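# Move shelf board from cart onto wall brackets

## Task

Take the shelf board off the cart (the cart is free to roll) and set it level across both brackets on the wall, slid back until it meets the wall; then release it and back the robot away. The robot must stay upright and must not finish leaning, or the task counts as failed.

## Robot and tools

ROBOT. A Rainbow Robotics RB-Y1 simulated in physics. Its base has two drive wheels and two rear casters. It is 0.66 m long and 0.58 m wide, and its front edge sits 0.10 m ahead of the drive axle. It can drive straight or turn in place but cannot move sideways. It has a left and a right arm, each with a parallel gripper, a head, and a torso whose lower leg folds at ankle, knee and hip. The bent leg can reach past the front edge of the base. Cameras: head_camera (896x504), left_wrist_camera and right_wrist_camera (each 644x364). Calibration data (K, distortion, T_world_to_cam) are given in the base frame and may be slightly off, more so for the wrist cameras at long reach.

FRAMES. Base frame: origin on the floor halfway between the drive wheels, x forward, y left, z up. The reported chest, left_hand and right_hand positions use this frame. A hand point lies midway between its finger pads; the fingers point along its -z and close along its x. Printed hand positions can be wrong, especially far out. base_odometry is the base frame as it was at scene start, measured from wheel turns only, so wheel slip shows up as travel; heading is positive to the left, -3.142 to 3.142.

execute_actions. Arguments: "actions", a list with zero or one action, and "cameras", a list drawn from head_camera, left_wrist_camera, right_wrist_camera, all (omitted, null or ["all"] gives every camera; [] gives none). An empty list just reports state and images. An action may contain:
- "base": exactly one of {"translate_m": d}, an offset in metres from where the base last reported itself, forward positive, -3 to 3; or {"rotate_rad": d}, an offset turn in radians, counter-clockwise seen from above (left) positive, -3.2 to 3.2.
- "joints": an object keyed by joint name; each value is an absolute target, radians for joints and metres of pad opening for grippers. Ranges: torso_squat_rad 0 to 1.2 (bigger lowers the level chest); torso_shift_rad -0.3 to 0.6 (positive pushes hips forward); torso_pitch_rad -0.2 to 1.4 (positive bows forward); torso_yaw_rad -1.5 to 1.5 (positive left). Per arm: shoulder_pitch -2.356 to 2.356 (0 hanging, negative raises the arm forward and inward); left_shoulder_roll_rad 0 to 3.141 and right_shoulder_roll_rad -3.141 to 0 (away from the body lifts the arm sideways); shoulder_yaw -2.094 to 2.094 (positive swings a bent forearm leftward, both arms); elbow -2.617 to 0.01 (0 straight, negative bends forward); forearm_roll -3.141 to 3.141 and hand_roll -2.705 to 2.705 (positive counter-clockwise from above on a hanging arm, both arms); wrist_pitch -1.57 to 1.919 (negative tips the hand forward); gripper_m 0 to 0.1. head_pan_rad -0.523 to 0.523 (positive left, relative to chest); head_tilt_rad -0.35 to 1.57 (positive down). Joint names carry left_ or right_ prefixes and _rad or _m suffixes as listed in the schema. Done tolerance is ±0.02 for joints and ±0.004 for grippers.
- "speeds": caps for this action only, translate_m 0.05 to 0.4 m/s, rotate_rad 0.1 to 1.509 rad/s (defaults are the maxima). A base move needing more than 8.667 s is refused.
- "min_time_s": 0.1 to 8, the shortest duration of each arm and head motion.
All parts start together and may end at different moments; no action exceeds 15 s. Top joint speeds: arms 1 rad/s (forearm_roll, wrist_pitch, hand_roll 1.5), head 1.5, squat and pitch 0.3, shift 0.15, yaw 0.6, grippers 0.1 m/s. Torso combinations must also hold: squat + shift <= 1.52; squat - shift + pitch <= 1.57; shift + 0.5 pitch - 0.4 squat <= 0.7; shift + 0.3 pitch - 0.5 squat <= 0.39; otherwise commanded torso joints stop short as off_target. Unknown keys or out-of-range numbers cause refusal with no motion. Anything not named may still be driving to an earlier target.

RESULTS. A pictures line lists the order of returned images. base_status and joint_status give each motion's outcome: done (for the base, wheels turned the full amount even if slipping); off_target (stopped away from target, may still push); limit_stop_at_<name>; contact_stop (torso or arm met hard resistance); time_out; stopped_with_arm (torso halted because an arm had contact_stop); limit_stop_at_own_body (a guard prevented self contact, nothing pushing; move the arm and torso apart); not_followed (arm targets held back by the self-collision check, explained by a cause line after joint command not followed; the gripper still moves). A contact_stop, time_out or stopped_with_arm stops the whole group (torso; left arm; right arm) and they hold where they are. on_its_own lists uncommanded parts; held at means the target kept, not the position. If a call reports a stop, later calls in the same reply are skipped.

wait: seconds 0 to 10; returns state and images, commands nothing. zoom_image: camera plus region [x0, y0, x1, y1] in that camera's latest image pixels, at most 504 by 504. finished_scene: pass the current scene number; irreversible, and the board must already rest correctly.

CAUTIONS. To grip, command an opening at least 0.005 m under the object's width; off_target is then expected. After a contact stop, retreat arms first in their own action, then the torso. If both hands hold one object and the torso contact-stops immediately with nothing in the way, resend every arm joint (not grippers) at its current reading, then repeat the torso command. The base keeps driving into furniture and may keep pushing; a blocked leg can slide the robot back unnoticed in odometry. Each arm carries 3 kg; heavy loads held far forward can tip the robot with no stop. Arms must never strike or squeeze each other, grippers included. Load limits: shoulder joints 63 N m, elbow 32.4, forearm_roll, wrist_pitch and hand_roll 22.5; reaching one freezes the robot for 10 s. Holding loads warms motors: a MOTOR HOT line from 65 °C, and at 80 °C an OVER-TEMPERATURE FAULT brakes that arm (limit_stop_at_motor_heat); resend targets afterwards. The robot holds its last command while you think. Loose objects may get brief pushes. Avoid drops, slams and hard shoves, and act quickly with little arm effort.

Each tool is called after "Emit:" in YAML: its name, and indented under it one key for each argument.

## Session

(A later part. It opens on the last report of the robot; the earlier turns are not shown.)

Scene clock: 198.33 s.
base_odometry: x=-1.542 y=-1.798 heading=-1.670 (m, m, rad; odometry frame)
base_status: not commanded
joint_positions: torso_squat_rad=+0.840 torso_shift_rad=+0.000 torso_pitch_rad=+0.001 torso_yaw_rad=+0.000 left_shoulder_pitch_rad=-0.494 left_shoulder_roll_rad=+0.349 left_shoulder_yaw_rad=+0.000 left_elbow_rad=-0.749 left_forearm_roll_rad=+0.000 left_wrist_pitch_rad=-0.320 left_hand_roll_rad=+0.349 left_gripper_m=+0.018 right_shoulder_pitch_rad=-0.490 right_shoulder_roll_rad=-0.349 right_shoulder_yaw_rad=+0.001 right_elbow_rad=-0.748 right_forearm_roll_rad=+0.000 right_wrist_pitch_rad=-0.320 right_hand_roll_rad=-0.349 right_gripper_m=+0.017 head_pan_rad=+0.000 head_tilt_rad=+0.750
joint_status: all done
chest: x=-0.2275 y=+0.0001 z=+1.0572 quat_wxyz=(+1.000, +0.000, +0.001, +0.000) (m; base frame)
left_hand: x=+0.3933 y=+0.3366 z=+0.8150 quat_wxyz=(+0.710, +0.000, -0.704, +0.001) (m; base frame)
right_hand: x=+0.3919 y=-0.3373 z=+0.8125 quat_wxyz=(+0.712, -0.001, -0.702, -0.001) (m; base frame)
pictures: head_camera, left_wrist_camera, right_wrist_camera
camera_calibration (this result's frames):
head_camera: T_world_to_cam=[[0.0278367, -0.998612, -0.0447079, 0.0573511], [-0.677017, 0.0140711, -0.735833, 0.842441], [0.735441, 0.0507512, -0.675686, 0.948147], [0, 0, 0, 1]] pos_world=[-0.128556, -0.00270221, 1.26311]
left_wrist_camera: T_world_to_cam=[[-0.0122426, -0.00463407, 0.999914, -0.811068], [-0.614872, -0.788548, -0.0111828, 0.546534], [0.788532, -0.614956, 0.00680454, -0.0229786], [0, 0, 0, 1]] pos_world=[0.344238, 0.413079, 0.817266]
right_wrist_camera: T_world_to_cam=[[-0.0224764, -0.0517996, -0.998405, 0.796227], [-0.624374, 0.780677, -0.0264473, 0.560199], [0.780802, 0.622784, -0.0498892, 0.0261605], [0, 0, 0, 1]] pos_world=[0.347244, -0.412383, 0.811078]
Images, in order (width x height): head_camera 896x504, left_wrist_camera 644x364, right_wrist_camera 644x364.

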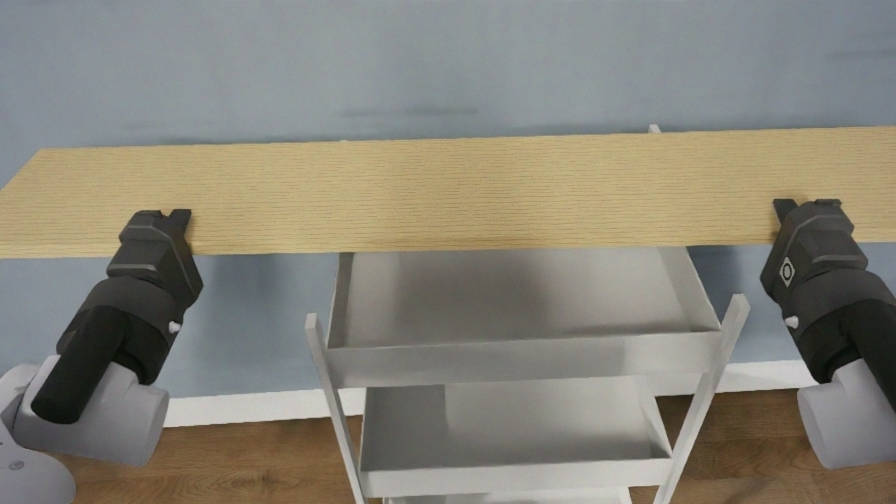

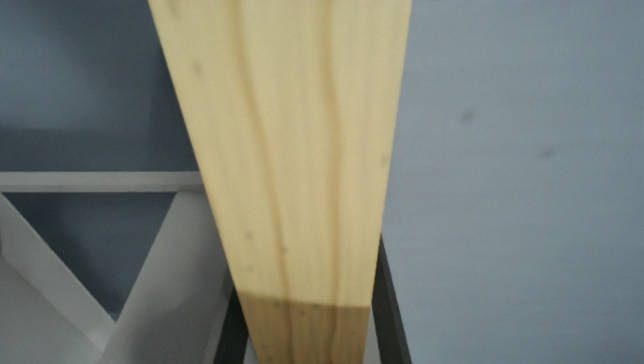

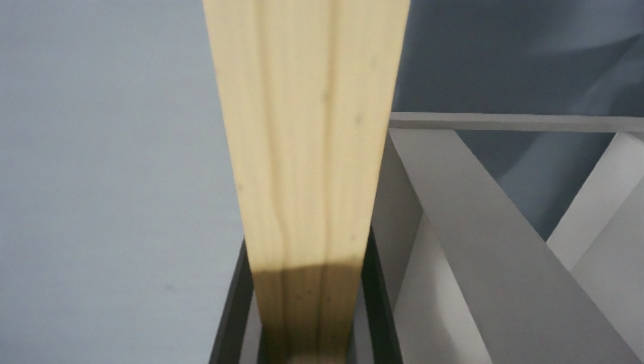

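Emit:
execute_actions:
  actions:
    - {"base":{"translate_m":-0.33},"joints":{"torso_squat_rad":0.6,"head_tilt_rad":0.55},"speeds":{"translate_m":0.25}}
  cameras: ["head_camera"]

Emit:
execute_actions:
  actions:
    - {"base":{"rotate_rad":1.665}}
  cameras: ["head_camera"]

Emit:
execute_actions:
  actions:
    - {"base":{"translate_m":2.83},"joints":{"head_pan_rad":-0.5}}
  cameras: ["head_camera"]

Emit:
execute_actions:
  actions:
    - {"base":{"rotate_rad":-1.585},"joints":{"head_pan_rad":0}}
  cameras: ["head_camera"]

Scene clock: 223.87 s.
base_odometry: x=-1.510 y=-1.470 heading=-1.671 (m, m, rad; odometry frame)
base_status: done
joint_positions: torso_squat_rad=+0.600 torso_shift_rad=+0.000 torso_pitch_rad=+0.001 torso_yaw_rad=+0.000 left_shoulder_pitch_rad=-0.494 left_shoulder_roll_rad=+0.348 left_shoulder_yaw_rad=+0.000 left_elbow_rad=-0.749 left_forearm_roll_rad=+0.000 left_wrist_pitch_rad=-0.320 left_hand_roll_rad=+0.349 left_gripper_m=+0.018 right_shoulder_pitch_rad=-0.490 right_shoulder_roll_rad=-0.348 right_shoulder_yaw_rad=+0.001 right_elbow_rad=-0.748 right_forearm_roll_rad=+0.000 right_wrist_pitch_rad=-0.320 right_hand_roll_rad=-0.349 right_gripper_m=+0.017 head_pan_rad=+0.000 head_tilt_rad=+0.550
joint_status: all done
chest: x=-0.2276 y=+0.0001 z=+1.1677 quat_wxyz=(+1.000, +0.000, +0.001, +0.000) (m; base frame)
left_hand: x=+0.3932 y=+0.3366 z=+0.9254 quat_wxyz=(+0.710, +0.000, -0.704, +0.001) (m; base frame)
right_hand: x=+0.3918 y=-0.3373 z=+0.9229 quat_wxyz=(+0.712, -0.001, -0.702, -0.001) (m; base frame)
pictures: head_camera
camera_calibration (this result's frames):
head_camera: T_world_to_cam=[[0.0362121, -0.998611, -0.0382614, 0.0552047], [-0.517175, 0.0140342, -0.855765, 1.12051], [0.855113, 0.0507769, -0.515949, 0.828973], [0, 0, 0, 1]] pos_world=[-0.131365, -0.00269009, 1.38871]
Images, in order (width x height): head_camera 896x504.

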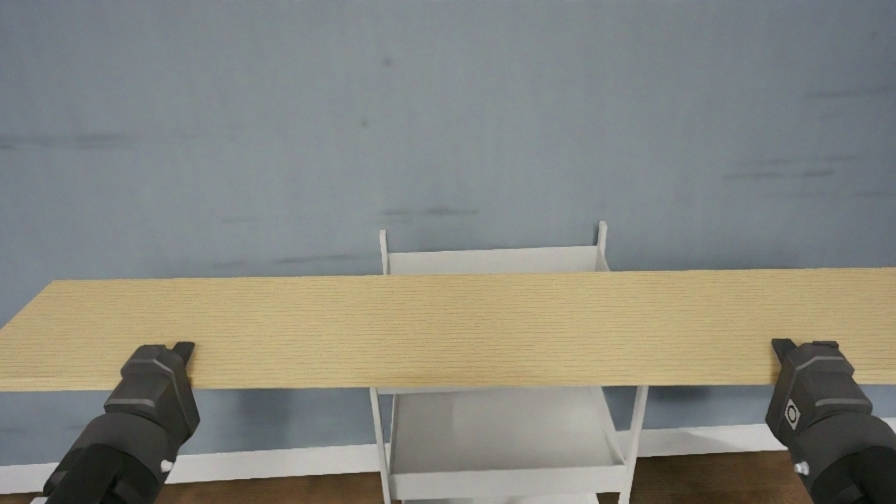

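Scene clock: 227.87 s.
base_odometry: x=-1.510 y=-1.470 heading=-0.007 (m, m, rad; odometry frame)
base_status: done
joint_positions: torso_squat_rad=+0.600 torso_shift_rad=+0.000 torso_pitch_rad=+0.001 torso_yaw_rad=+0.000 left_shoulder_pitch_rad=-0.494 left_shoulder_roll_rad=+0.348 left_shoulder_yaw_rad=+0.000 left_elbow_rad=-0.749 left_forearm_roll_rad=+0.000 left_wrist_pitch_rad=-0.320 left_hand_roll_rad=+0.349 left_gripper_m=+0.018 right_shoulder_pitch_rad=-0.490 right_shoulder_roll_rad=-0.348 right_shoulder_yaw_rad=+0.001 right_elbow_rad=-0.748 right_forearm_roll_rad=+0.000 right_wrist_pitch_rad=-0.320 right_hand_roll_rad=-0.349 right_gripper_m=+0.017 head_pan_rad=+0.000 head_tilt_rad=+0.550
joint_status: not commanded
chest: x=-0.2276 y=+0.0001 z=+1.1677 quat_wxyz=(+1.000, +0.000, +0.001, +0.000) (m; base frame)
left_hand: x=+0.3932 y=+0.3366 z=+0.9254 quat_wxyz=(+0.710, +0.000, -0.704, +0.001) (m; base frame)
right_hand: x=+0.3918 y=-0.3373 z=+0.9229 quat_wxyz=(+0.712, -0.001, -0.702, -0.001) (m; base frame)
pictures: head_camera
camera_calibration (this result's frames):
head_camera: T_world_to_cam=[[0.0362115, -0.998614, -0.0381864, 0.0551527], [-0.517175, 0.0139702, -0.855766, 1.12051], [0.855113, 0.0507376, -0.515953, 0.828975], [0, 0, 0, 1]] pos_world=[-0.131365, -0.00263781, 1.38871]
Images, in order (width x height): head_camera 896x504.

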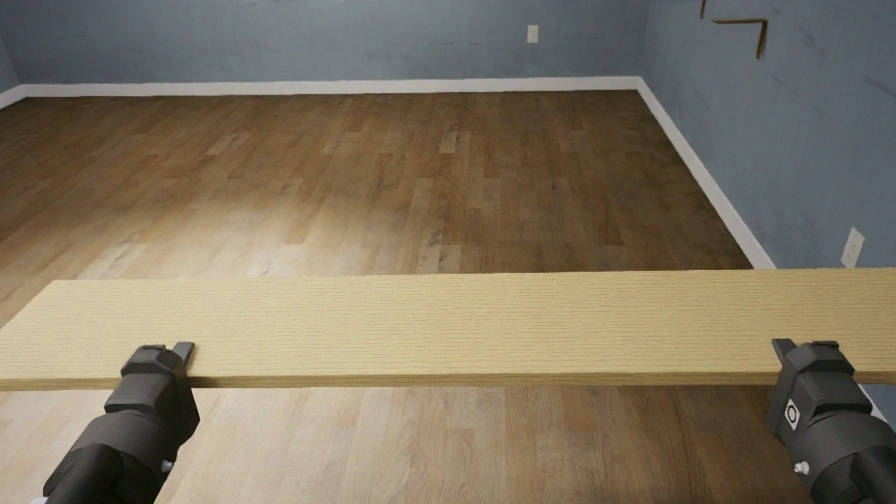

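Scene clock: 236.47 s.
base_odometry: x=+1.320 y=-1.487 heading=-0.006 (m, m, rad; odometry frame)
base_status: done
joint_positions: torso_squat_rad=+0.600 torso_shift_rad=+0.000 torso_pitch_rad=+0.001 torso_yaw_rad=+0.000 left_shoulder_pitch_rad=-0.494 left_shoulder_roll_rad=+0.348 left_shoulder_yaw_rad=+0.000 left_elbow_rad=-0.749 left_forearm_roll_rad=+0.000 left_wrist_pitch_rad=-0.320 left_hand_roll_rad=+0.349 left_gripper_m=+0.018 right_shoulder_pitch_rad=-0.490 right_shoulder_roll_rad=-0.348 right_shoulder_yaw_rad=+0.001 right_elbow_rad=-0.748 right_forearm_roll_rad=+0.000 right_wrist_pitch_rad=-0.320 right_hand_roll_rad=-0.349 right_gripper_m=+0.017 head_pan_rad=-0.500 head_tilt_rad=+0.550
joint_status: all done
chest: x=-0.2274 y=+0.0001 z=+1.1677 quat_wxyz=(+1.000, +0.000, +0.001, +0.000) (m; base frame)
left_hand: x=+0.3933 y=+0.3366 z=+0.9253 quat_wxyz=(+0.710, +0.000, -0.704, +0.001) (m; base frame)
right_hand: x=+0.3918 y=-0.3373 z=+0.9228 quat_wxyz=(+0.712, -0.001, -0.702, -0.001) (m; base frame)
pictures: head_camera
camera_calibration (this result's frames):
head_camera: T_world_to_cam=[[-0.446985, -0.893753, -0.0375437, -0.0448856], [-0.447319, 0.259665, -0.855851, 1.135], [0.774668, -0.365758, -0.515859, 0.812295], [0, 0, 0, 1]] pos_world=[-0.141614, -0.0377338, 1.38874]
Images, in order (width x height): head_camera 896x504.

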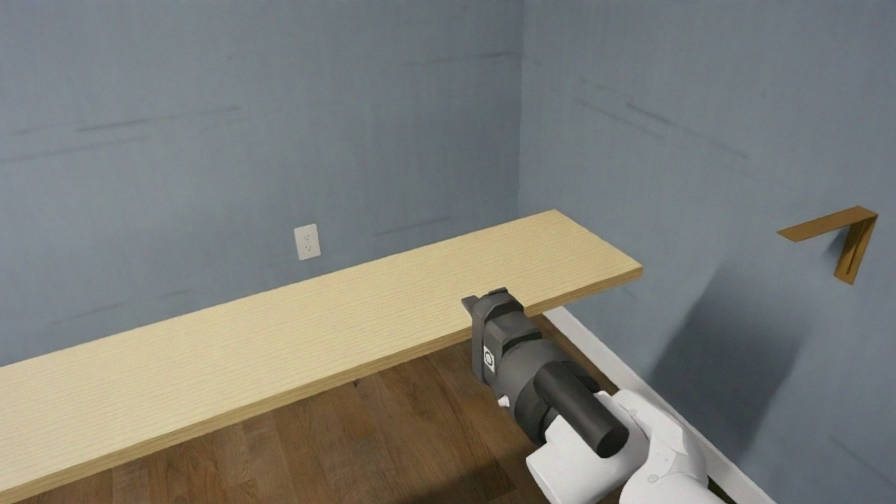

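Scene clock: 240.37 s.
base_odometry: x=+1.320 y=-1.487 heading=-1.590 (m, m, rad; odometry frame)
base_status: done
joint_positions: torso_squat_rad=+0.600 torso_shift_rad=+0.000 torso_pitch_rad=+0.001 torso_yaw_rad=+0.000 left_shoulder_pitch_rad=-0.494 left_shoulder_roll_rad=+0.348 left_shoulder_yaw_rad=+0.000 left_elbow_rad=-0.749 left_forearm_roll_rad=+0.000 left_wrist_pitch_rad=-0.320 left_hand_roll_rad=+0.349 left_gripper_m=+0.018 right_shoulder_pitch_rad=-0.490 right_shoulder_roll_rad=-0.348 right_shoulder_yaw_rad=+0.001 right_elbow_rad=-0.748 right_forearm_roll_rad=+0.000 right_wrist_pitch_rad=-0.320 right_hand_roll_rad=-0.349 right_gripper_m=+0.017 head_pan_rad=+0.000 head_tilt_rad=+0.550
joint_status: all done
chest: x=-0.2274 y=+0.0001 z=+1.1677 quat_wxyz=(+1.000, +0.000, +0.001, +0.000) (m; base frame)
left_hand: x=+0.3933 y=+0.3366 z=+0.9253 quat_wxyz=(+0.710, +0.000, -0.704, +0.001) (m; base frame)
right_hand: x=+0.3918 y=-0.3373 z=+0.9228 quat_wxyz=(+0.712, -0.001, -0.702, -0.001) (m; base frame)
pictures: head_camera
camera_calibration (this result's frames):
head_camera: T_world_to_cam=[[0.0361589, -0.998616, -0.0382039, 0.0551491], [-0.517345, 0.0140024, -0.855663, 1.12043], [0.855013, 0.0507043, -0.516122, 0.829061], [0, 0, 0, 1]] pos_world=[-0.131205, -0.00265291, 1.38871]
Images, in order (width x height): head_camera 896x504.

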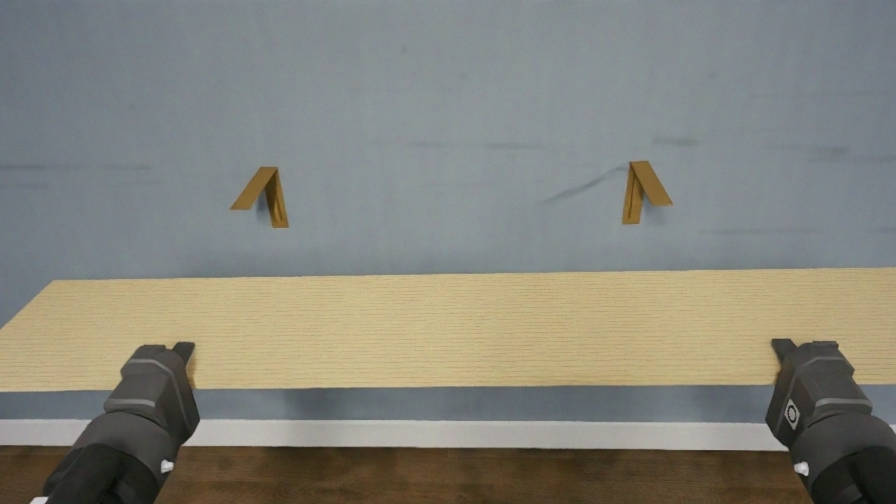

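Emit:
execute_actions:
  actions:
    - {"base":{"rotate_rad":0.2}}
  cameras: []

Emit:
execute_actions:
  actions:
    - {"base":{"translate_m":0.30}}
  cameras: []

Emit:
execute_actions:
  actions:
    - {"base":{"rotate_rad":-0.203},"joints":{"head_tilt_rad":0.65}}

Scene clock: 264.17 s.
base_odometry: x=+1.320 y=-1.487 heading=-1.391 (m, m, rad; odometry frame)
base_status: done
joint_positions: torso_squat_rad=+0.600 torso_shift_rad=+0.000 torso_pitch_rad=+0.001 torso_yaw_rad=+0.000 left_shoulder_pitch_rad=-0.494 left_shoulder_roll_rad=+0.348 left_shoulder_yaw_rad=+0.000 left_elbow_rad=-0.749 left_forearm_roll_rad=+0.000 left_wrist_pitch_rad=-0.320 left_hand_roll_rad=+0.349 left_gripper_m=+0.018 right_shoulder_pitch_rad=-0.490 right_shoulder_roll_rad=-0.348 right_shoulder_yaw_rad=+0.001 right_elbow_rad=-0.748 right_forearm_roll_rad=+0.000 right_wrist_pitch_rad=-0.320 right_hand_roll_rad=-0.349 right_gripper_m=+0.017 head_pan_rad=+0.000 head_tilt_rad=+0.550
joint_status: not commanded
chest: x=-0.2274 y=+0.0001 z=+1.1677 quat_wxyz=(+1.000, +0.000, +0.001, +0.000) (m; base frame)
left_hand: x=+0.3933 y=+0.3366 z=+0.9253 quat_wxyz=(+0.710, +0.000, -0.704, +0.001) (m; base frame)
right_hand: x=+0.3918 y=-0.3373 z=+0.9228 quat_wxyz=(+0.712, -0.001, -0.702, -0.001) (m; base frame)
pictures: none
No camera images: the call's "cameras" was empty. Leave "cameras" out to get every camera's image.

Scene clock: 266.33 s.
base_odometry: x=+1.374 y=-1.782 heading=-1.392 (m, m, rad; odometry frame)
base_status: done
joint_positions: torso_squat_rad=+0.600 torso_shift_rad=+0.000 torso_pitch_rad=+0.002 torso_yaw_rad=+0.000 left_shoulder_pitch_rad=-0.494 left_shoulder_roll_rad=+0.348 left_shoulder_yaw_rad=+0.000 left_elbow_rad=-0.749 left_forearm_roll_rad=+0.000 left_wrist_pitch_rad=-0.320 left_hand_roll_rad=+0.349 left_gripper_m=+0.018 right_shoulder_pitch_rad=-0.490 right_shoulder_roll_rad=-0.348 right_shoulder_yaw_rad=+0.001 right_elbow_rad=-0.748 right_forearm_roll_rad=+0.000 right_wrist_pitch_rad=-0.320 right_hand_roll_rad=-0.349 right_gripper_m=+0.017 head_pan_rad=+0.000 head_tilt_rad=+0.550
joint_status: not commanded
chest: x=-0.2274 y=+0.0001 z=+1.1677 quat_wxyz=(+1.000, +0.000, +0.001, +0.000) (m; base frame)
left_hand: x=+0.3933 y=+0.3366 z=+0.9253 quat_wxyz=(+0.710, +0.000, -0.704, +0.001) (m; base frame)
right_hand: x=+0.3919 y=-0.3373 z=+0.9227 quat_wxyz=(+0.712, -0.001, -0.702, -0.001) (m; base frame)
pictures: none
No camera images: the call's "cameras" was empty. Leave "cameras" out to get every camera's image.

Scene clock: 267.93 s.
base_odometry: x=+1.374 y=-1.783 heading=-1.595 (m, m, rad; odometry frame)
base_status: done
joint_positions: torso_squat_rad=+0.600 torso_shift_rad=+0.000 torso_pitch_rad=+0.001 torso_yaw_rad=+0.000 left_shoulder_pitch_rad=-0.494 left_shoulder_roll_rad=+0.348 left_shoulder_yaw_rad=+0.000 left_elbow_rad=-0.749 left_forearm_roll_rad=+0.000 left_wrist_pitch_rad=-0.320 left_hand_roll_rad=+0.349 left_gripper_m=+0.018 right_shoulder_pitch_rad=-0.490 right_shoulder_roll_rad=-0.348 right_shoulder_yaw_rad=+0.001 right_elbow_rad=-0.748 right_forearm_roll_rad=+0.000 right_wrist_pitch_rad=-0.320 right_hand_roll_rad=-0.349 right_gripper_m=+0.017 head_pan_rad=+0.000 head_tilt_rad=+0.650
joint_status: all done
chest: x=-0.2274 y=+0.0001 z=+1.1677 quat_wxyz=(+1.000, +0.000, +0.001, +0.000) (m; base frame)
left_hand: x=+0.3933 y=+0.3366 z=+0.9252 quat_wxyz=(+0.710, +0.000, -0.704, +0.001) (m; base frame)
right_hand: x=+0.3918 y=-0.3372 z=+0.9227 quat_wxyz=(+0.712, -0.001, -0.702, -0.001) (m; base frame)
pictures: head_camera, left_wrist_camera, right_wrist_camera
camera_calibration (this result's frames):
head_camera: T_world_to_cam=[[0.0321314, -0.998618, -0.0415798, 0.0589801], [-0.600225, 0.013985, -0.799709, 1.02692], [0.799186, 0.050653, -0.598946, 0.930848], [0, 0, 0, 1]] pos_world=[-0.129431, -0.00261308, 1.38122]
left_wrist_camera: T_world_to_cam=[[-0.0118349, -0.00443568, 0.99992, -0.921512], [-0.614901, -0.788531, -0.0107758, 0.547376], [0.788515, -0.61498, 0.00660465, -0.0235375], [0, 0, 0, 1]] pos_world=[0.344236, 0.41306, 0.927492]
right_wrist_camera: T_world_to_cam=[[-0.0229585, -0.0518892, -0.998389, 0.906457], [-0.624376, 0.780684, -0.0262166, 0.562838], [0.780787, 0.622768, -0.0503217, 0.0320663], [0, 0, 0, 1]] pos_world=[0.347196, -0.412333, 0.921365]
Images, in order (width x height): head_camera 896x504, left_wrist_camera 644x364, right_wrist_camera 644x364.

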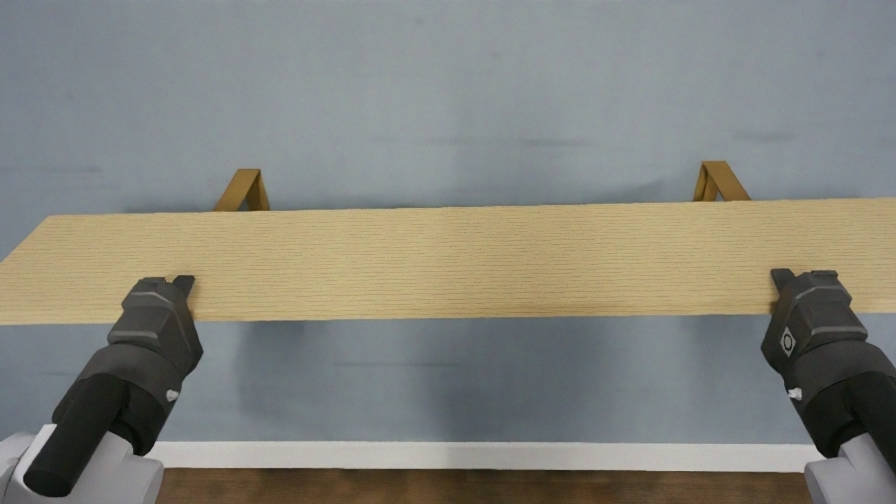

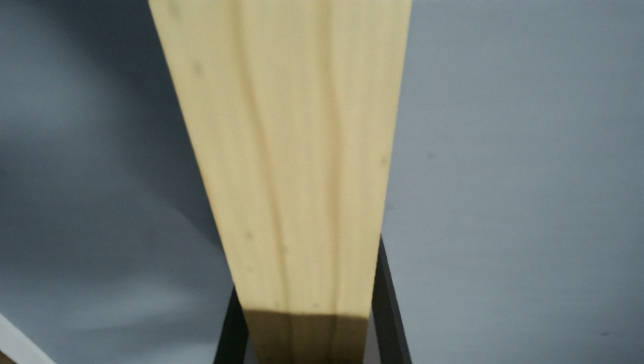

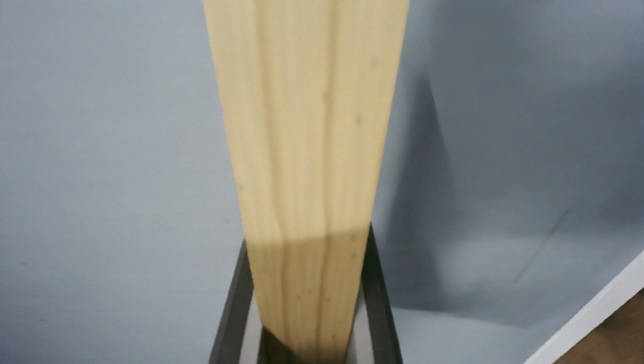

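Emit:
execute_actions:
  actions:
    - {"base":{"rotate_rad":-0.015}}
  cameras: []

Emit:
execute_actions:
  actions:
    - {"base":{"translate_m":0.22},"joints":{"torso_squat_rad":0.66}}

Scene clock: 297.73 s.
base_odometry: x=+1.374 y=-1.783 heading=-1.609 (m, m, rad; odometry frame)
base_status: done
joint_positions: torso_squat_rad=+0.600 torso_shift_rad=+0.000 torso_pitch_rad=+0.001 torso_yaw_rad=+0.000 left_shoulder_pitch_rad=-0.494 left_shoulder_roll_rad=+0.348 left_shoulder_yaw_rad=+0.000 left_elbow_rad=-0.749 left_forearm_roll_rad=+0.000 left_wrist_pitch_rad=-0.320 left_hand_roll_rad=+0.349 left_gripper_m=+0.018 right_shoulder_pitch_rad=-0.490 right_shoulder_roll_rad=-0.348 right_shoulder_yaw_rad=+0.001 right_elbow_rad=-0.748 right_forearm_roll_rad=+0.000 right_wrist_pitch_rad=-0.320 right_hand_roll_rad=-0.349 right_gripper_m=+0.017 head_pan_rad=+0.000 head_tilt_rad=+0.650
joint_status: not commanded
chest: x=-0.2274 y=+0.0001 z=+1.1677 quat_wxyz=(+1.000, +0.000, +0.001, +0.000) (m; base frame)
left_hand: x=+0.3933 y=+0.3366 z=+0.9252 quat_wxyz=(+0.710, +0.000, -0.704, +0.001) (m; base frame)
right_hand: x=+0.3918 y=-0.3372 z=+0.9227 quat_wxyz=(+0.712, -0.001, -0.702, -0.001) (m; base frame)
pictures: none
No camera images: the call's "cameras" was empty. Leave "cameras" out to get every camera's image.

Scene clock: 299.73 s.
base_odometry: x=+1.365 y=-2.003 heading=-1.610 (m, m, rad; odometry frame)
base_status: done
joint_positions: torso_squat_rad=+0.660 torso_shift_rad=+0.000 torso_pitch_rad=+0.001 torso_yaw_rad=+0.000 left_shoulder_pitch_rad=-0.494 left_shoulder_roll_rad=+0.348 left_shoulder_yaw_rad=+0.000 left_elbow_rad=-0.749 left_forearm_roll_rad=+0.000 left_wrist_pitch_rad=-0.320 left_hand_roll_rad=+0.349 left_gripper_m=+0.018 right_shoulder_pitch_rad=-0.490 right_shoulder_roll_rad=-0.348 right_shoulder_yaw_rad=+0.001 right_elbow_rad=-0.748 right_forearm_roll_rad=+0.000 right_wrist_pitch_rad=-0.320 right_hand_roll_rad=-0.349 right_gripper_m=+0.017 head_pan_rad=+0.000 head_tilt_rad=+0.650
joint_status: all done
chest: x=-0.2275 y=+0.0001 z=+1.1430 quat_wxyz=(+1.000, +0.000, +0.001, +0.000) (m; base frame)
left_hand: x=+0.3933 y=+0.3366 z=+0.9006 quat_wxyz=(+0.710, +0.000, -0.704, +0.001) (m; base frame)
right_hand: x=+0.3918 y=-0.3373 z=+0.8980 quat_wxyz=(+0.712, -0.001, -0.702, -0.001) (m; base frame)
pictures: head_camera, left_wrist_camera, right_wrist_camera
camera_calibration (this result's frames):
head_camera: T_world_to_cam=[[0.0321294, -0.998618, -0.0415823, 0.0579471], [-0.600173, 0.0139915, -0.799748, 1.00716], [0.799225, 0.050652, -0.598894, 0.916025], [0, 0, 0, 1]] pos_world=[-0.129502, -0.00262309, 1.35648]
left_wrist_camera: T_world_to_cam=[[-0.0119311, -0.00443655, 0.999919, -0.896789], [-0.61491, -0.788523, -0.0108357, 0.547133], [0.788507, -0.614989, 0.00667984, -0.0234183], [0, 0, 0, 1]] pos_world=[0.344203, 0.413046, 0.902801]
right_wrist_camera: T_world_to_cam=[[-0.0228957, -0.0518853, -0.998391, 0.881765], [-0.624363, 0.780693, -0.0262535, 0.562205], [0.780799, 0.622757, -0.0502698, 0.0308168], [0, 0, 0, 1]] pos_world=[0.347147, -0.41235, 0.896655]
Images, in order (width x height): head_camera 896x504, left_wrist_camera 644x364, right_wrist_camera 644x364.

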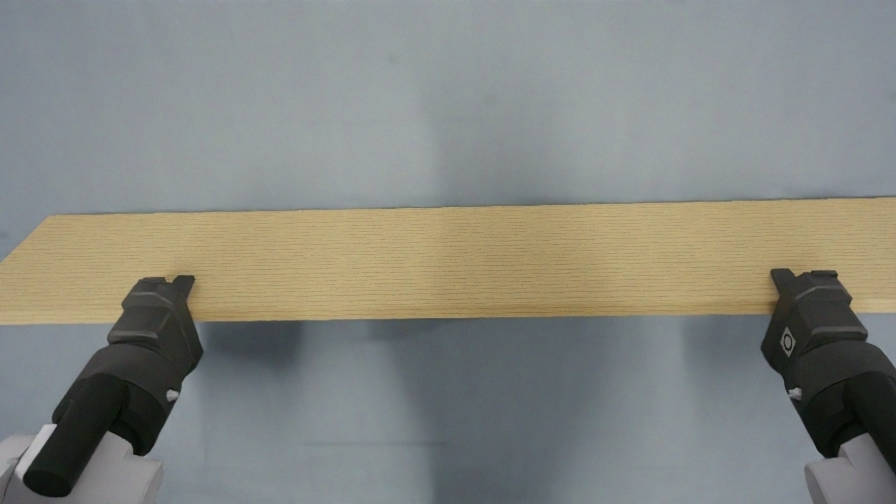

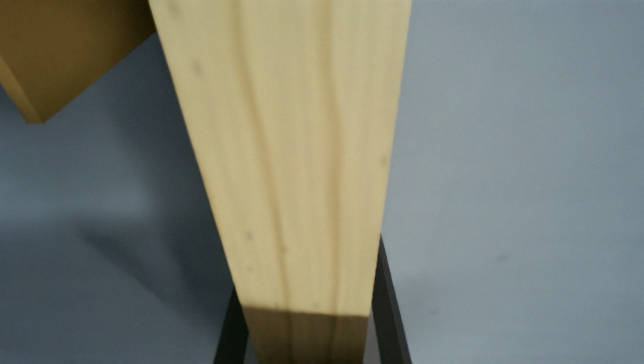

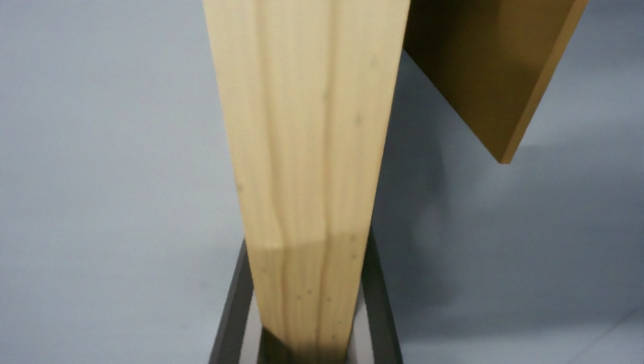

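Emit:
execute_actions:
  actions:
    - {"joints":{"torso_squat_rad":0.72}}

Scene clock: 304.70 s.
base_odometry: x=+1.365 y=-2.003 heading=-1.610 (m, m, rad; odometry frame)
base_status: not commanded
joint_positions: torso_squat_rad=+0.720 torso_shift_rad=+0.000 torso_pitch_rad=+0.001 torso_yaw_rad=+0.000 left_shoulder_pitch_rad=-0.494 left_shoulder_roll_rad=+0.348 left_shoulder_yaw_rad=+0.000 left_elbow_rad=-0.749 left_forearm_roll_rad=+0.000 left_wrist_pitch_rad=-0.320 left_hand_roll_rad=+0.349 left_gripper_m=+0.018 right_shoulder_pitch_rad=-0.490 right_shoulder_roll_rad=-0.348 right_shoulder_yaw_rad=+0.001 right_elbow_rad=-0.748 right_forearm_roll_rad=+0.000 right_wrist_pitch_rad=-0.320 right_hand_roll_rad=-0.349 right_gripper_m=+0.017 head_pan_rad=+0.000 head_tilt_rad=+0.650
joint_status: all done
chest: x=-0.2276 y=+0.0001 z=+1.1162 quat_wxyz=(+1.000, +0.000, +0.001, +0.000) (m; base frame)
left_hand: x=+0.3932 y=+0.3366 z=+0.8739 quat_wxyz=(+0.710, +0.000, -0.704, +0.001) (m; base frame)
right_hand: x=+0.3917 y=-0.3373 z=+0.8714 quat_wxyz=(+0.712, -0.001, -0.702, -0.001) (m; base frame)
pictures: head_camera, left_wrist_camera, right_wrist_camera
camera_calibration (this result's frames):
head_camera: T_world_to_cam=[[0.0321382, -0.998618, -0.0415753, 0.0568318], [-0.600001, 0.0139914, -0.799877, 0.985882], [0.799353, 0.0506519, -0.598723, 0.899926], [0, 0, 0, 1]] pos_world=[-0.129654, -0.00262352, 1.32975]
left_wrist_camera: T_world_to_cam=[[-0.0121209, -0.00443656, 0.999917, -0.870085], [-0.6149, -0.788529, -0.0109524, 0.546913], [0.788512, -0.614981, 0.00682963, -0.0233286], [0, 0, 0, 1]] pos_world=[0.344145, 0.41305, 0.876161]
right_wrist_camera: T_world_to_cam=[[-0.0226808, -0.0518858, -0.998395, 0.855107], [-0.624356, 0.780694, -0.0263884, 0.561589], [0.78081, 0.622756, -0.050102, 0.0293692], [0, 0, 0, 1]] pos_world=[0.347095, -0.412351, 0.870026]
Images, in order (width x height): head_camera 896x504, left_wrist_camera 644x364, right_wrist_camera 644x364.

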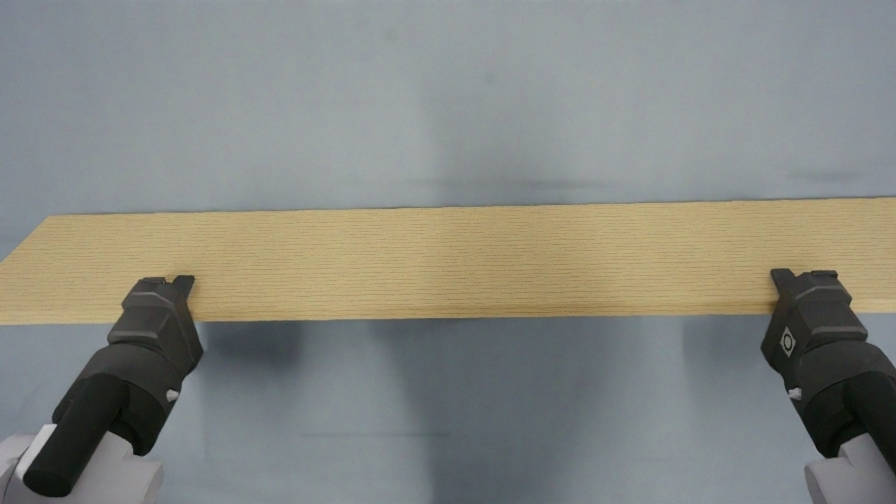

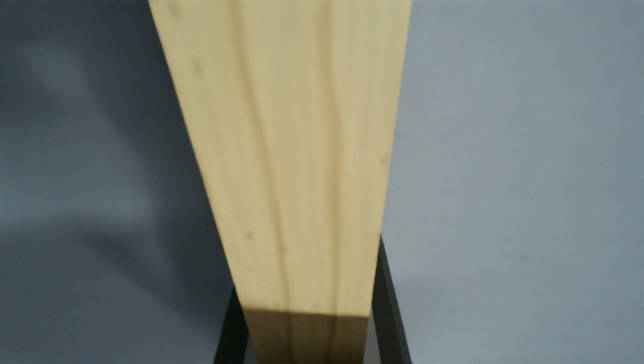

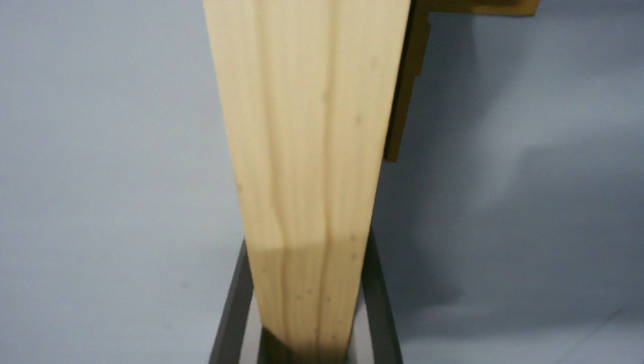

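Very near contact.

Emit:
execute_actions:
  actions:
    - {"joints":{"torso_squat_rad":0.735}}

Scene clock: 308.03 s.
base_odometry: x=+1.365 y=-2.003 heading=-1.610 (m, m, rad; odometry frame)
base_status: not commanded
joint_positions: torso_squat_rad=+0.735 torso_shift_rad=+0.000 torso_pitch_rad=+0.001 torso_yaw_rad=+0.000 left_shoulder_pitch_rad=-0.495 left_shoulder_roll_rad=+0.349 left_shoulder_yaw_rad=+0.000 left_elbow_rad=-0.750 left_forearm_roll_rad=+0.000 left_wrist_pitch_rad=-0.321 left_hand_roll_rad=+0.349 left_gripper_m=+0.018 right_shoulder_pitch_rad=-0.490 right_shoulder_roll_rad=-0.348 right_shoulder_yaw_rad=+0.001 right_elbow_rad=-0.748 right_forearm_roll_rad=+0.000 right_wrist_pitch_rad=-0.320 right_hand_roll_rad=-0.349 right_gripper_m=+0.017 head_pan_rad=+0.000 head_tilt_rad=+0.650
joint_status: all done
chest: x=-0.2279 y=+0.0001 z=+1.1092 quat_wxyz=(+1.000, +0.000, +0.000, +0.000) (m; base frame)
left_hand: x=+0.3936 y=+0.3364 z=+0.8688 quat_wxyz=(+0.709, +0.000, -0.705, +0.001) (m; base frame)
right_hand: x=+0.3916 y=-0.3372 z=+0.8649 quat_wxyz=(+0.712, -0.001, -0.703, -0.001) (m; base frame)
pictures: head_camera, left_wrist_camera, right_wrist_camera
camera_calibration (this result's frames):
head_camera: T_world_to_cam=[[0.0321659, -0.998615, -0.0416288, 0.0565917], [-0.599508, 0.0140491, -0.800246, 0.980618], [0.799722, 0.0506974, -0.598226, 0.895523], [0, 0, 0, 1]] pos_world=[-0.130103, -0.00266418, 1.32282]
left_wrist_camera: T_world_to_cam=[[-0.0158242, -0.00488737, 0.999863, -0.863334], [-0.615443, -0.788064, -0.0135923, 0.54929], [0.788022, -0.615574, 0.00946257, -0.0255842], [0, 0, 0, 1]] pos_world=[0.344556, 0.412907, 0.870923]
right_wrist_camera: T_world_to_cam=[[-0.0216693, -0.0518105, -0.998422, 0.848258], [-0.624444, 0.780605, -0.0269548, 0.561789], [0.780769, 0.622874, -0.0492679, 0.0284596], [0, 0, 0, 1]] pos_world=[0.346966, -0.412313, 0.863465]
Images, in order (width x height): head_camera 896x504, left_wrist_camera 644x364, right_wrist_camera 644x364.

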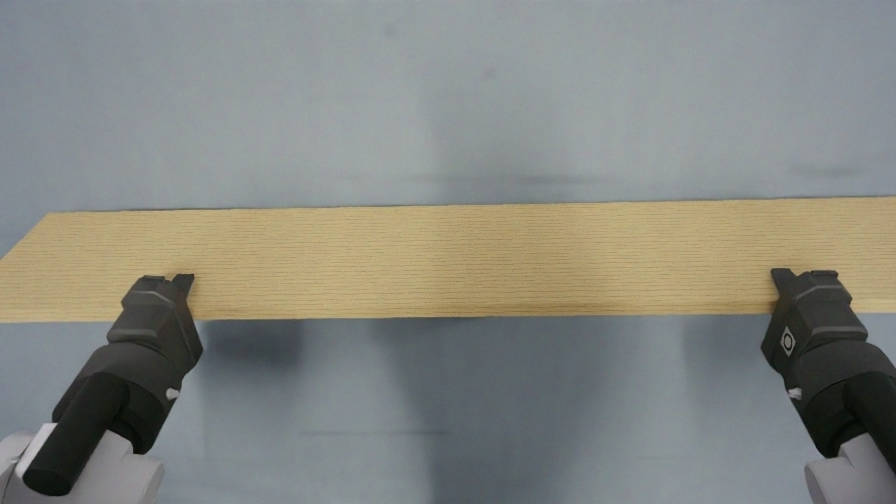

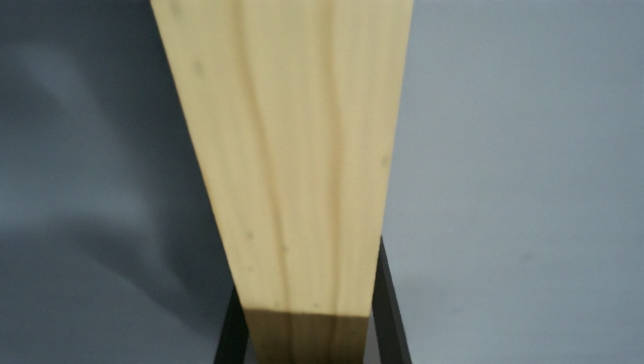

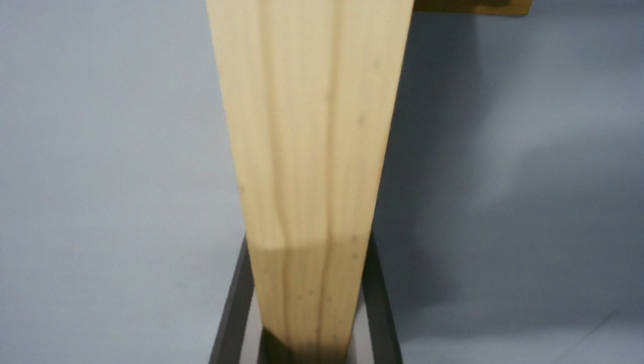

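Emit:
execute_actions:
  actions:
    - {"base":{"translate_m":0.028},"speeds":{"translate_m":0.05}}

Scene clock: 312.23 s.
base_odometry: x=+1.364 y=-2.030 heading=-1.610 (m, m, rad; odometry frame)
base_status: done
joint_positions: torso_squat_rad=+0.735 torso_shift_rad=-0.001 torso_pitch_rad=+0.000 torso_yaw_rad=+0.000 left_shoulder_pitch_rad=-0.493 left_shoulder_roll_rad=+0.348 left_shoulder_yaw_rad=+0.000 left_elbow_rad=-0.750 left_forearm_roll_rad=+0.000 left_wrist_pitch_rad=-0.322 left_hand_roll_rad=+0.349 left_gripper_m=+0.018 right_shoulder_pitch_rad=-0.490 right_shoulder_roll_rad=-0.349 right_shoulder_yaw_rad=+0.000 right_elbow_rad=-0.748 right_forearm_roll_rad=+0.000 right_wrist_pitch_rad=-0.320 right_hand_roll_rad=-0.349 right_gripper_m=+0.017 head_pan_rad=+0.000 head_tilt_rad=+0.650
joint_status: not commanded
chest: x=-0.2283 y=-0.0001 z=+1.1092 quat_wxyz=(+1.000, +0.000, +0.000, +0.000) (m; base frame)
left_hand: x=+0.3925 y=+0.3366 z=+0.8681 quat_wxyz=(+0.709, +0.000, -0.705, +0.001) (m; base frame)
right_hand: x=+0.3913 y=-0.3377 z=+0.8651 quat_wxyz=(+0.711, -0.002, -0.703, -0.001) (m; base frame)
pictures: head_camera, left_wrist_camera, right_wrist_camera
camera_calibration (this result's frames):
head_camera: T_world_to_cam=[[0.0324881, -0.998591, -0.0419499, 0.0568216], [-0.598991, 0.0141462, -0.800631, 0.980859], [0.800096, 0.0511386, -0.597688, 0.895355], [0, 0, 0, 1]] pos_world=[-0.130691, -0.00292109, 1.32283]
left_wrist_camera: T_world_to_cam=[[-0.0147847, -0.00499233, 0.999878, -0.862976], [-0.615056, -0.788376, -0.0130308, 0.548201], [0.788345, -0.615174, 0.00858531, -0.0241262], [0, 0, 0, 1]] pos_world=[0.343435, 0.413038, 0.870222]
right_wrist_camera: T_world_to_cam=[[-0.0212655, -0.0519163, -0.998425, 0.848229], [-0.624097, 0.78087, -0.0273112, 0.562279], [0.781058, 0.622533, -0.0490063, 0.0285727], [0, 0, 0, 1]] pos_world=[0.346637, -0.412817, 0.86365]
Images, in order (width x height): head_camera 896x504, left_wrist_camera 644x364, right_wrist_camera 644x364.

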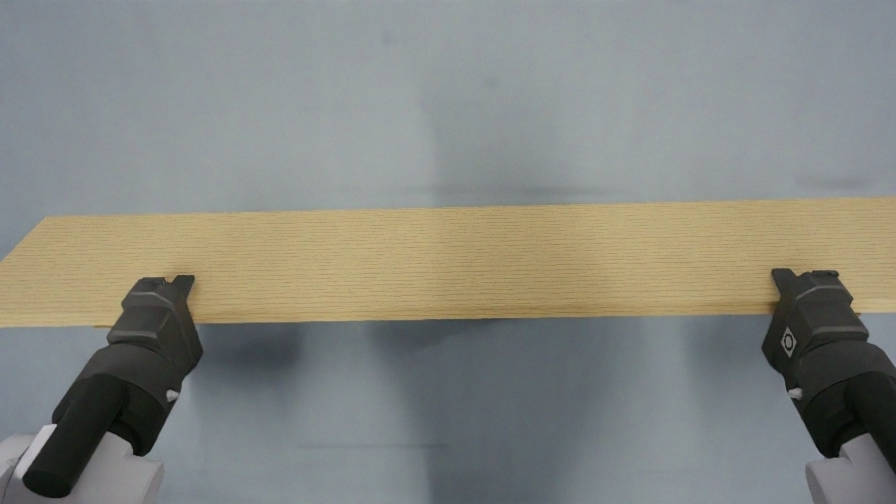

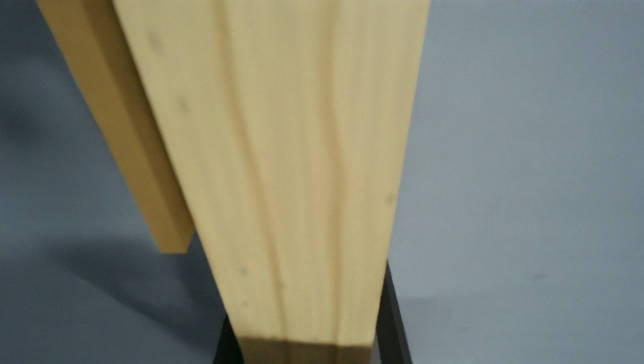

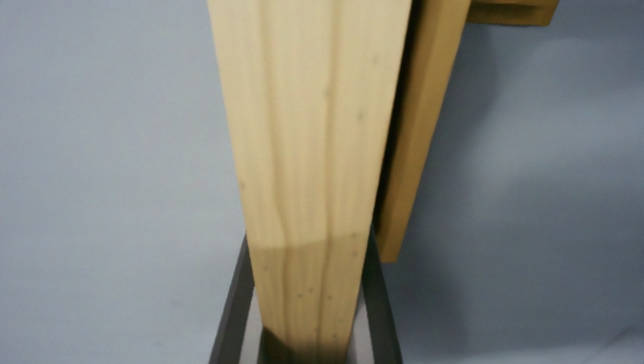

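Emit:
execute_actions:
  actions:
    - {"base":{"rotate_rad":0.012},"joints":{"right_shoulder_pitch_rad":-0.488}}

Scene clock: 317.67 s.
base_odometry: x=+1.364 y=-2.030 heading=-1.602 (m, m, rad; odometry frame)
base_status: done
joint_positions: torso_squat_rad=+0.735 torso_shift_rad=-0.001 torso_pitch_rad=+0.000 torso_yaw_rad=-0.001 left_shoulder_pitch_rad=-0.495 left_shoulder_roll_rad=+0.347 left_shoulder_yaw_rad=-0.001 left_elbow_rad=-0.750 left_forearm_roll_rad=+0.000 left_wrist_pitch_rad=-0.321 left_hand_roll_rad=+0.349 left_gripper_m=+0.018 right_shoulder_pitch_rad=-0.485 right_shoulder_roll_rad=-0.350 right_shoulder_yaw_rad=+0.000 right_elbow_rad=-0.749 right_forearm_roll_rad=+0.000 right_wrist_pitch_rad=-0.321 right_hand_roll_rad=-0.349 right_gripper_m=+0.017 head_pan_rad=+0.000 head_tilt_rad=+0.650
joint_status: all done
chest: x=-0.2284 y=+0.0001 z=+1.1092 quat_wxyz=(+1.000, +0.000, +0.000, +0.000) (m; base frame)
left_hand: x=+0.3935 y=+0.3348 z=+0.8686 quat_wxyz=(+0.709, -0.001, -0.705, +0.000) (m; base frame)
right_hand: x=+0.3894 y=-0.3397 z=+0.8636 quat_wxyz=(+0.712, -0.003, -0.702, -0.002) (m; base frame)
pictures: head_camera, left_wrist_camera, right_wrist_camera
camera_calibration (this result's frames):
head_camera: T_world_to_cam=[[0.0312758, -0.998652, -0.0414226, 0.0562095], [-0.598863, 0.0144575, -0.800721, 0.980931], [0.800241, 0.0498497, -0.597604, 0.895334], [0, 0, 0, 1]] pos_world=[-0.130798, -0.00268019, 1.32284]
left_wrist_camera: T_world_to_cam=[[-0.0156009, -0.00418515, 0.99987, -0.863476], [-0.617137, -0.78675, -0.0129222, 0.54763], [0.786701, -0.617258, 0.0096912, -0.025674], [0, 0, 0, 1]] pos_world=[0.344689, 0.411386, 0.870689]
right_wrist_camera: T_world_to_cam=[[-0.0232694, -0.0525136, -0.998349, 0.847069], [-0.621889, 0.782651, -0.0266729, 0.561743], [0.782759, 0.620242, -0.0508695, 0.0313861], [0, 0, 0, 1]] pos_world=[0.344485, -0.414633, 0.86225]
Images, in order (width x height): head_camera 896x504, left_wrist_camera 644x364, right_wrist_camera 644x364.

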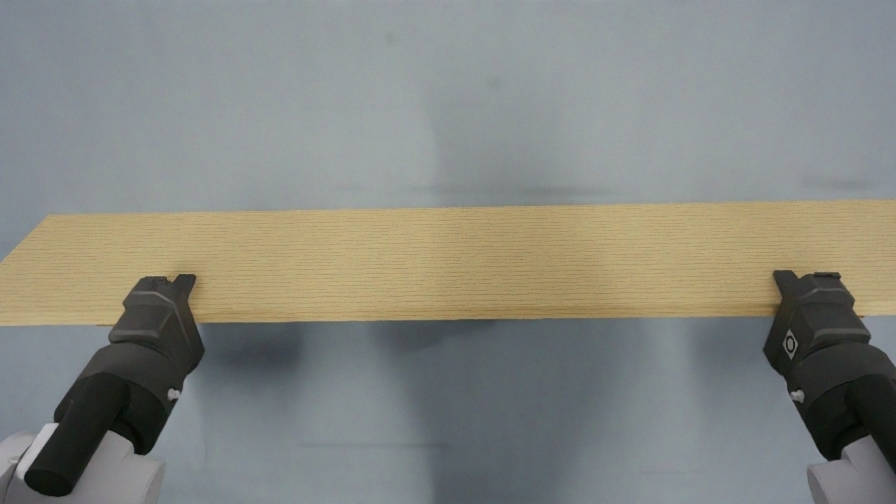

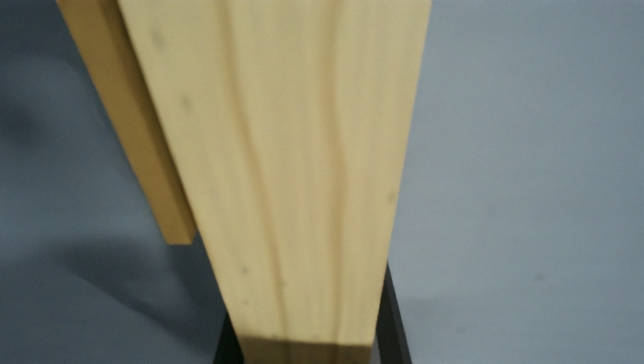

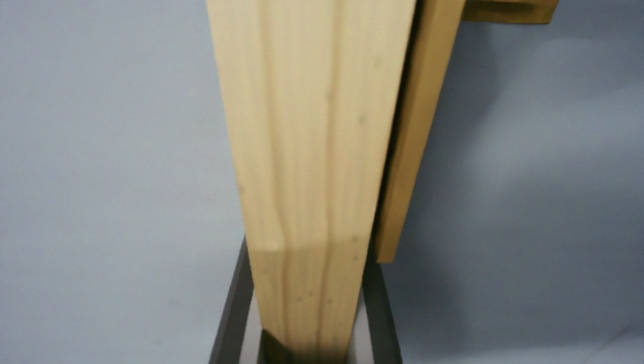

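Right now pushes against the wall too. Release.

Emit:
execute_actions:
  actions:
    - {"joints":{"left_gripper_m":0.06,"right_gripper_m":0.06}}
  cameras: []

Emit:
execute_actions:
  actions:
    - {"base":{"translate_m":-0.5},"joints":{"head_tilt_rad":0.55}}

Scene clock: 321.60 s.
base_odometry: x=+1.364 y=-2.030 heading=-1.601 (m, m, rad; odometry frame)
base_status: not commanded
joint_positions: torso_squat_rad=+0.735 torso_shift_rad=+0.000 torso_pitch_rad=+0.000 torso_yaw_rad=+0.000 left_shoulder_pitch_rad=-0.495 left_shoulder_roll_rad=+0.349 left_shoulder_yaw_rad=+0.000 left_elbow_rad=-0.750 left_forearm_roll_rad=+0.000 left_wrist_pitch_rad=-0.321 left_hand_roll_rad=+0.349 left_gripper_m=+0.060 right_shoulder_pitch_rad=-0.488 right_shoulder_roll_rad=-0.349 right_shoulder_yaw_rad=+0.000 right_elbow_rad=-0.750 right_forearm_roll_rad=+0.000 right_wrist_pitch_rad=-0.321 right_hand_roll_rad=-0.349 right_gripper_m=+0.060 head_pan_rad=+0.000 head_tilt_rad=+0.650
joint_status: all done
chest: x=-0.2280 y=+0.0001 z=+1.1092 quat_wxyz=(+1.000, +0.000, +0.000, +0.000) (m; base frame)
left_hand: x=+0.3935 y=+0.3362 z=+0.8687 quat_wxyz=(+0.709, +0.000, -0.705, +0.001) (m; base frame)
right_hand: x=+0.3909 y=-0.3383 z=+0.8649 quat_wxyz=(+0.711, -0.002, -0.703, -0.001) (m; base frame)
pictures: none
No camera images: the call's "cameras" was empty. Leave "cameras" out to get every camera's image.

Scene clock: 324.37 s.
base_odometry: x=+1.379 y=-1.531 heading=-1.600 (m, m, rad; odometry frame)
base_status: done
joint_positions: torso_squat_rad=+0.735 torso_shift_rad=+0.000 torso_pitch_rad=+0.000 torso_yaw_rad=+0.000 left_shoulder_pitch_rad=-0.495 left_shoulder_roll_rad=+0.349 left_shoulder_yaw_rad=+0.000 left_elbow_rad=-0.750 left_forearm_roll_rad=+0.000 left_wrist_pitch_rad=-0.321 left_hand_roll_rad=+0.349 left_gripper_m=+0.060 right_shoulder_pitch_rad=-0.488 right_shoulder_roll_rad=-0.349 right_shoulder_yaw_rad=+0.000 right_elbow_rad=-0.750 right_forearm_roll_rad=+0.000 right_wrist_pitch_rad=-0.321 right_hand_roll_rad=-0.349 right_gripper_m=+0.060 head_pan_rad=+0.000 head_tilt_rad=+0.550
joint_status: all done
chest: x=-0.2281 y=+0.0001 z=+1.1092 quat_wxyz=(+1.000, +0.000, +0.000, +0.000) (m; base frame)
left_hand: x=+0.3935 y=+0.3363 z=+0.8689 quat_wxyz=(+0.709, +0.000, -0.705, +0.001) (m; base frame)
right_hand: x=+0.3910 y=-0.3381 z=+0.8652 quat_wxyz=(+0.711, -0.002, -0.703, -0.001) (m; base frame)
pictures: head_camera, left_wrist_camera, right_wrist_camera
camera_calibration (this result's frames):
head_camera: T_world_to_cam=[[0.0361707, -0.998619, -0.0381139, 0.0528419], [-0.516313, 0.0139803, -0.856286, 1.07096], [0.855636, 0.0506512, -0.515094, 0.798408], [0, 0, 0, 1]] pos_world=[-0.132108, -0.00264378, 1.33032]
left_wrist_camera: T_world_to_cam=[[-0.0159187, -0.00525262, 0.999859, -0.863287], [-0.615616, -0.787923, -0.0139405, 0.549476], [0.787885, -0.615752, 0.00930914, -0.0253599], [0, 0, 0, 1]] pos_world=[0.344505, 0.412795, 0.871062]
right_wrist_camera: T_world_to_cam=[[-0.0204648, -0.0518951, -0.998443, 0.848006], [-0.623613, 0.781238, -0.0278236, 0.562785], [0.781465, 0.622073, -0.0483503, 0.0281509], [0, 0, 0, 1]] pos_world=[0.346316, -0.413174, 0.863705]
Images, in order (width x height): head_camera 896x504, left_wrist_camera 644x364, right_wrist_camera 644x364.

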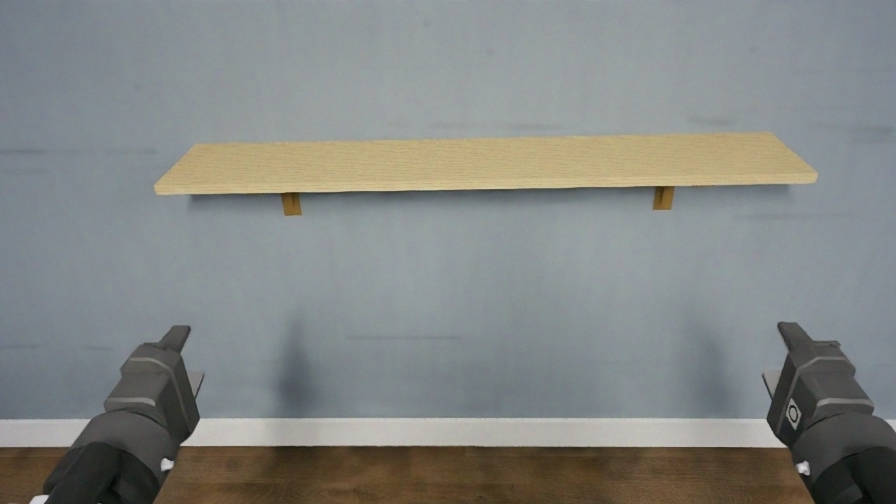

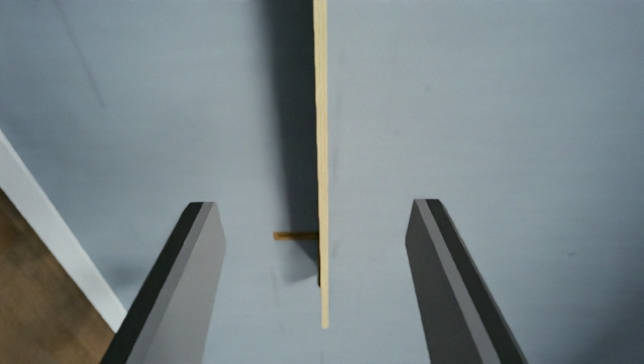

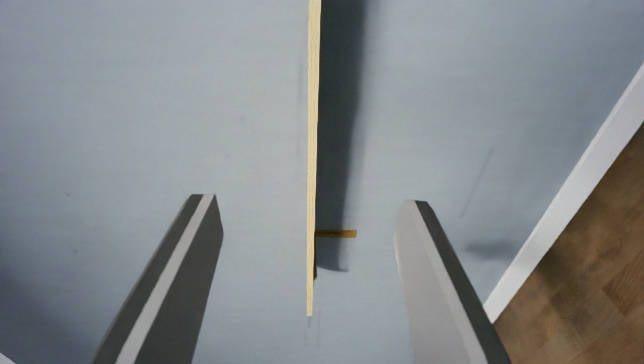

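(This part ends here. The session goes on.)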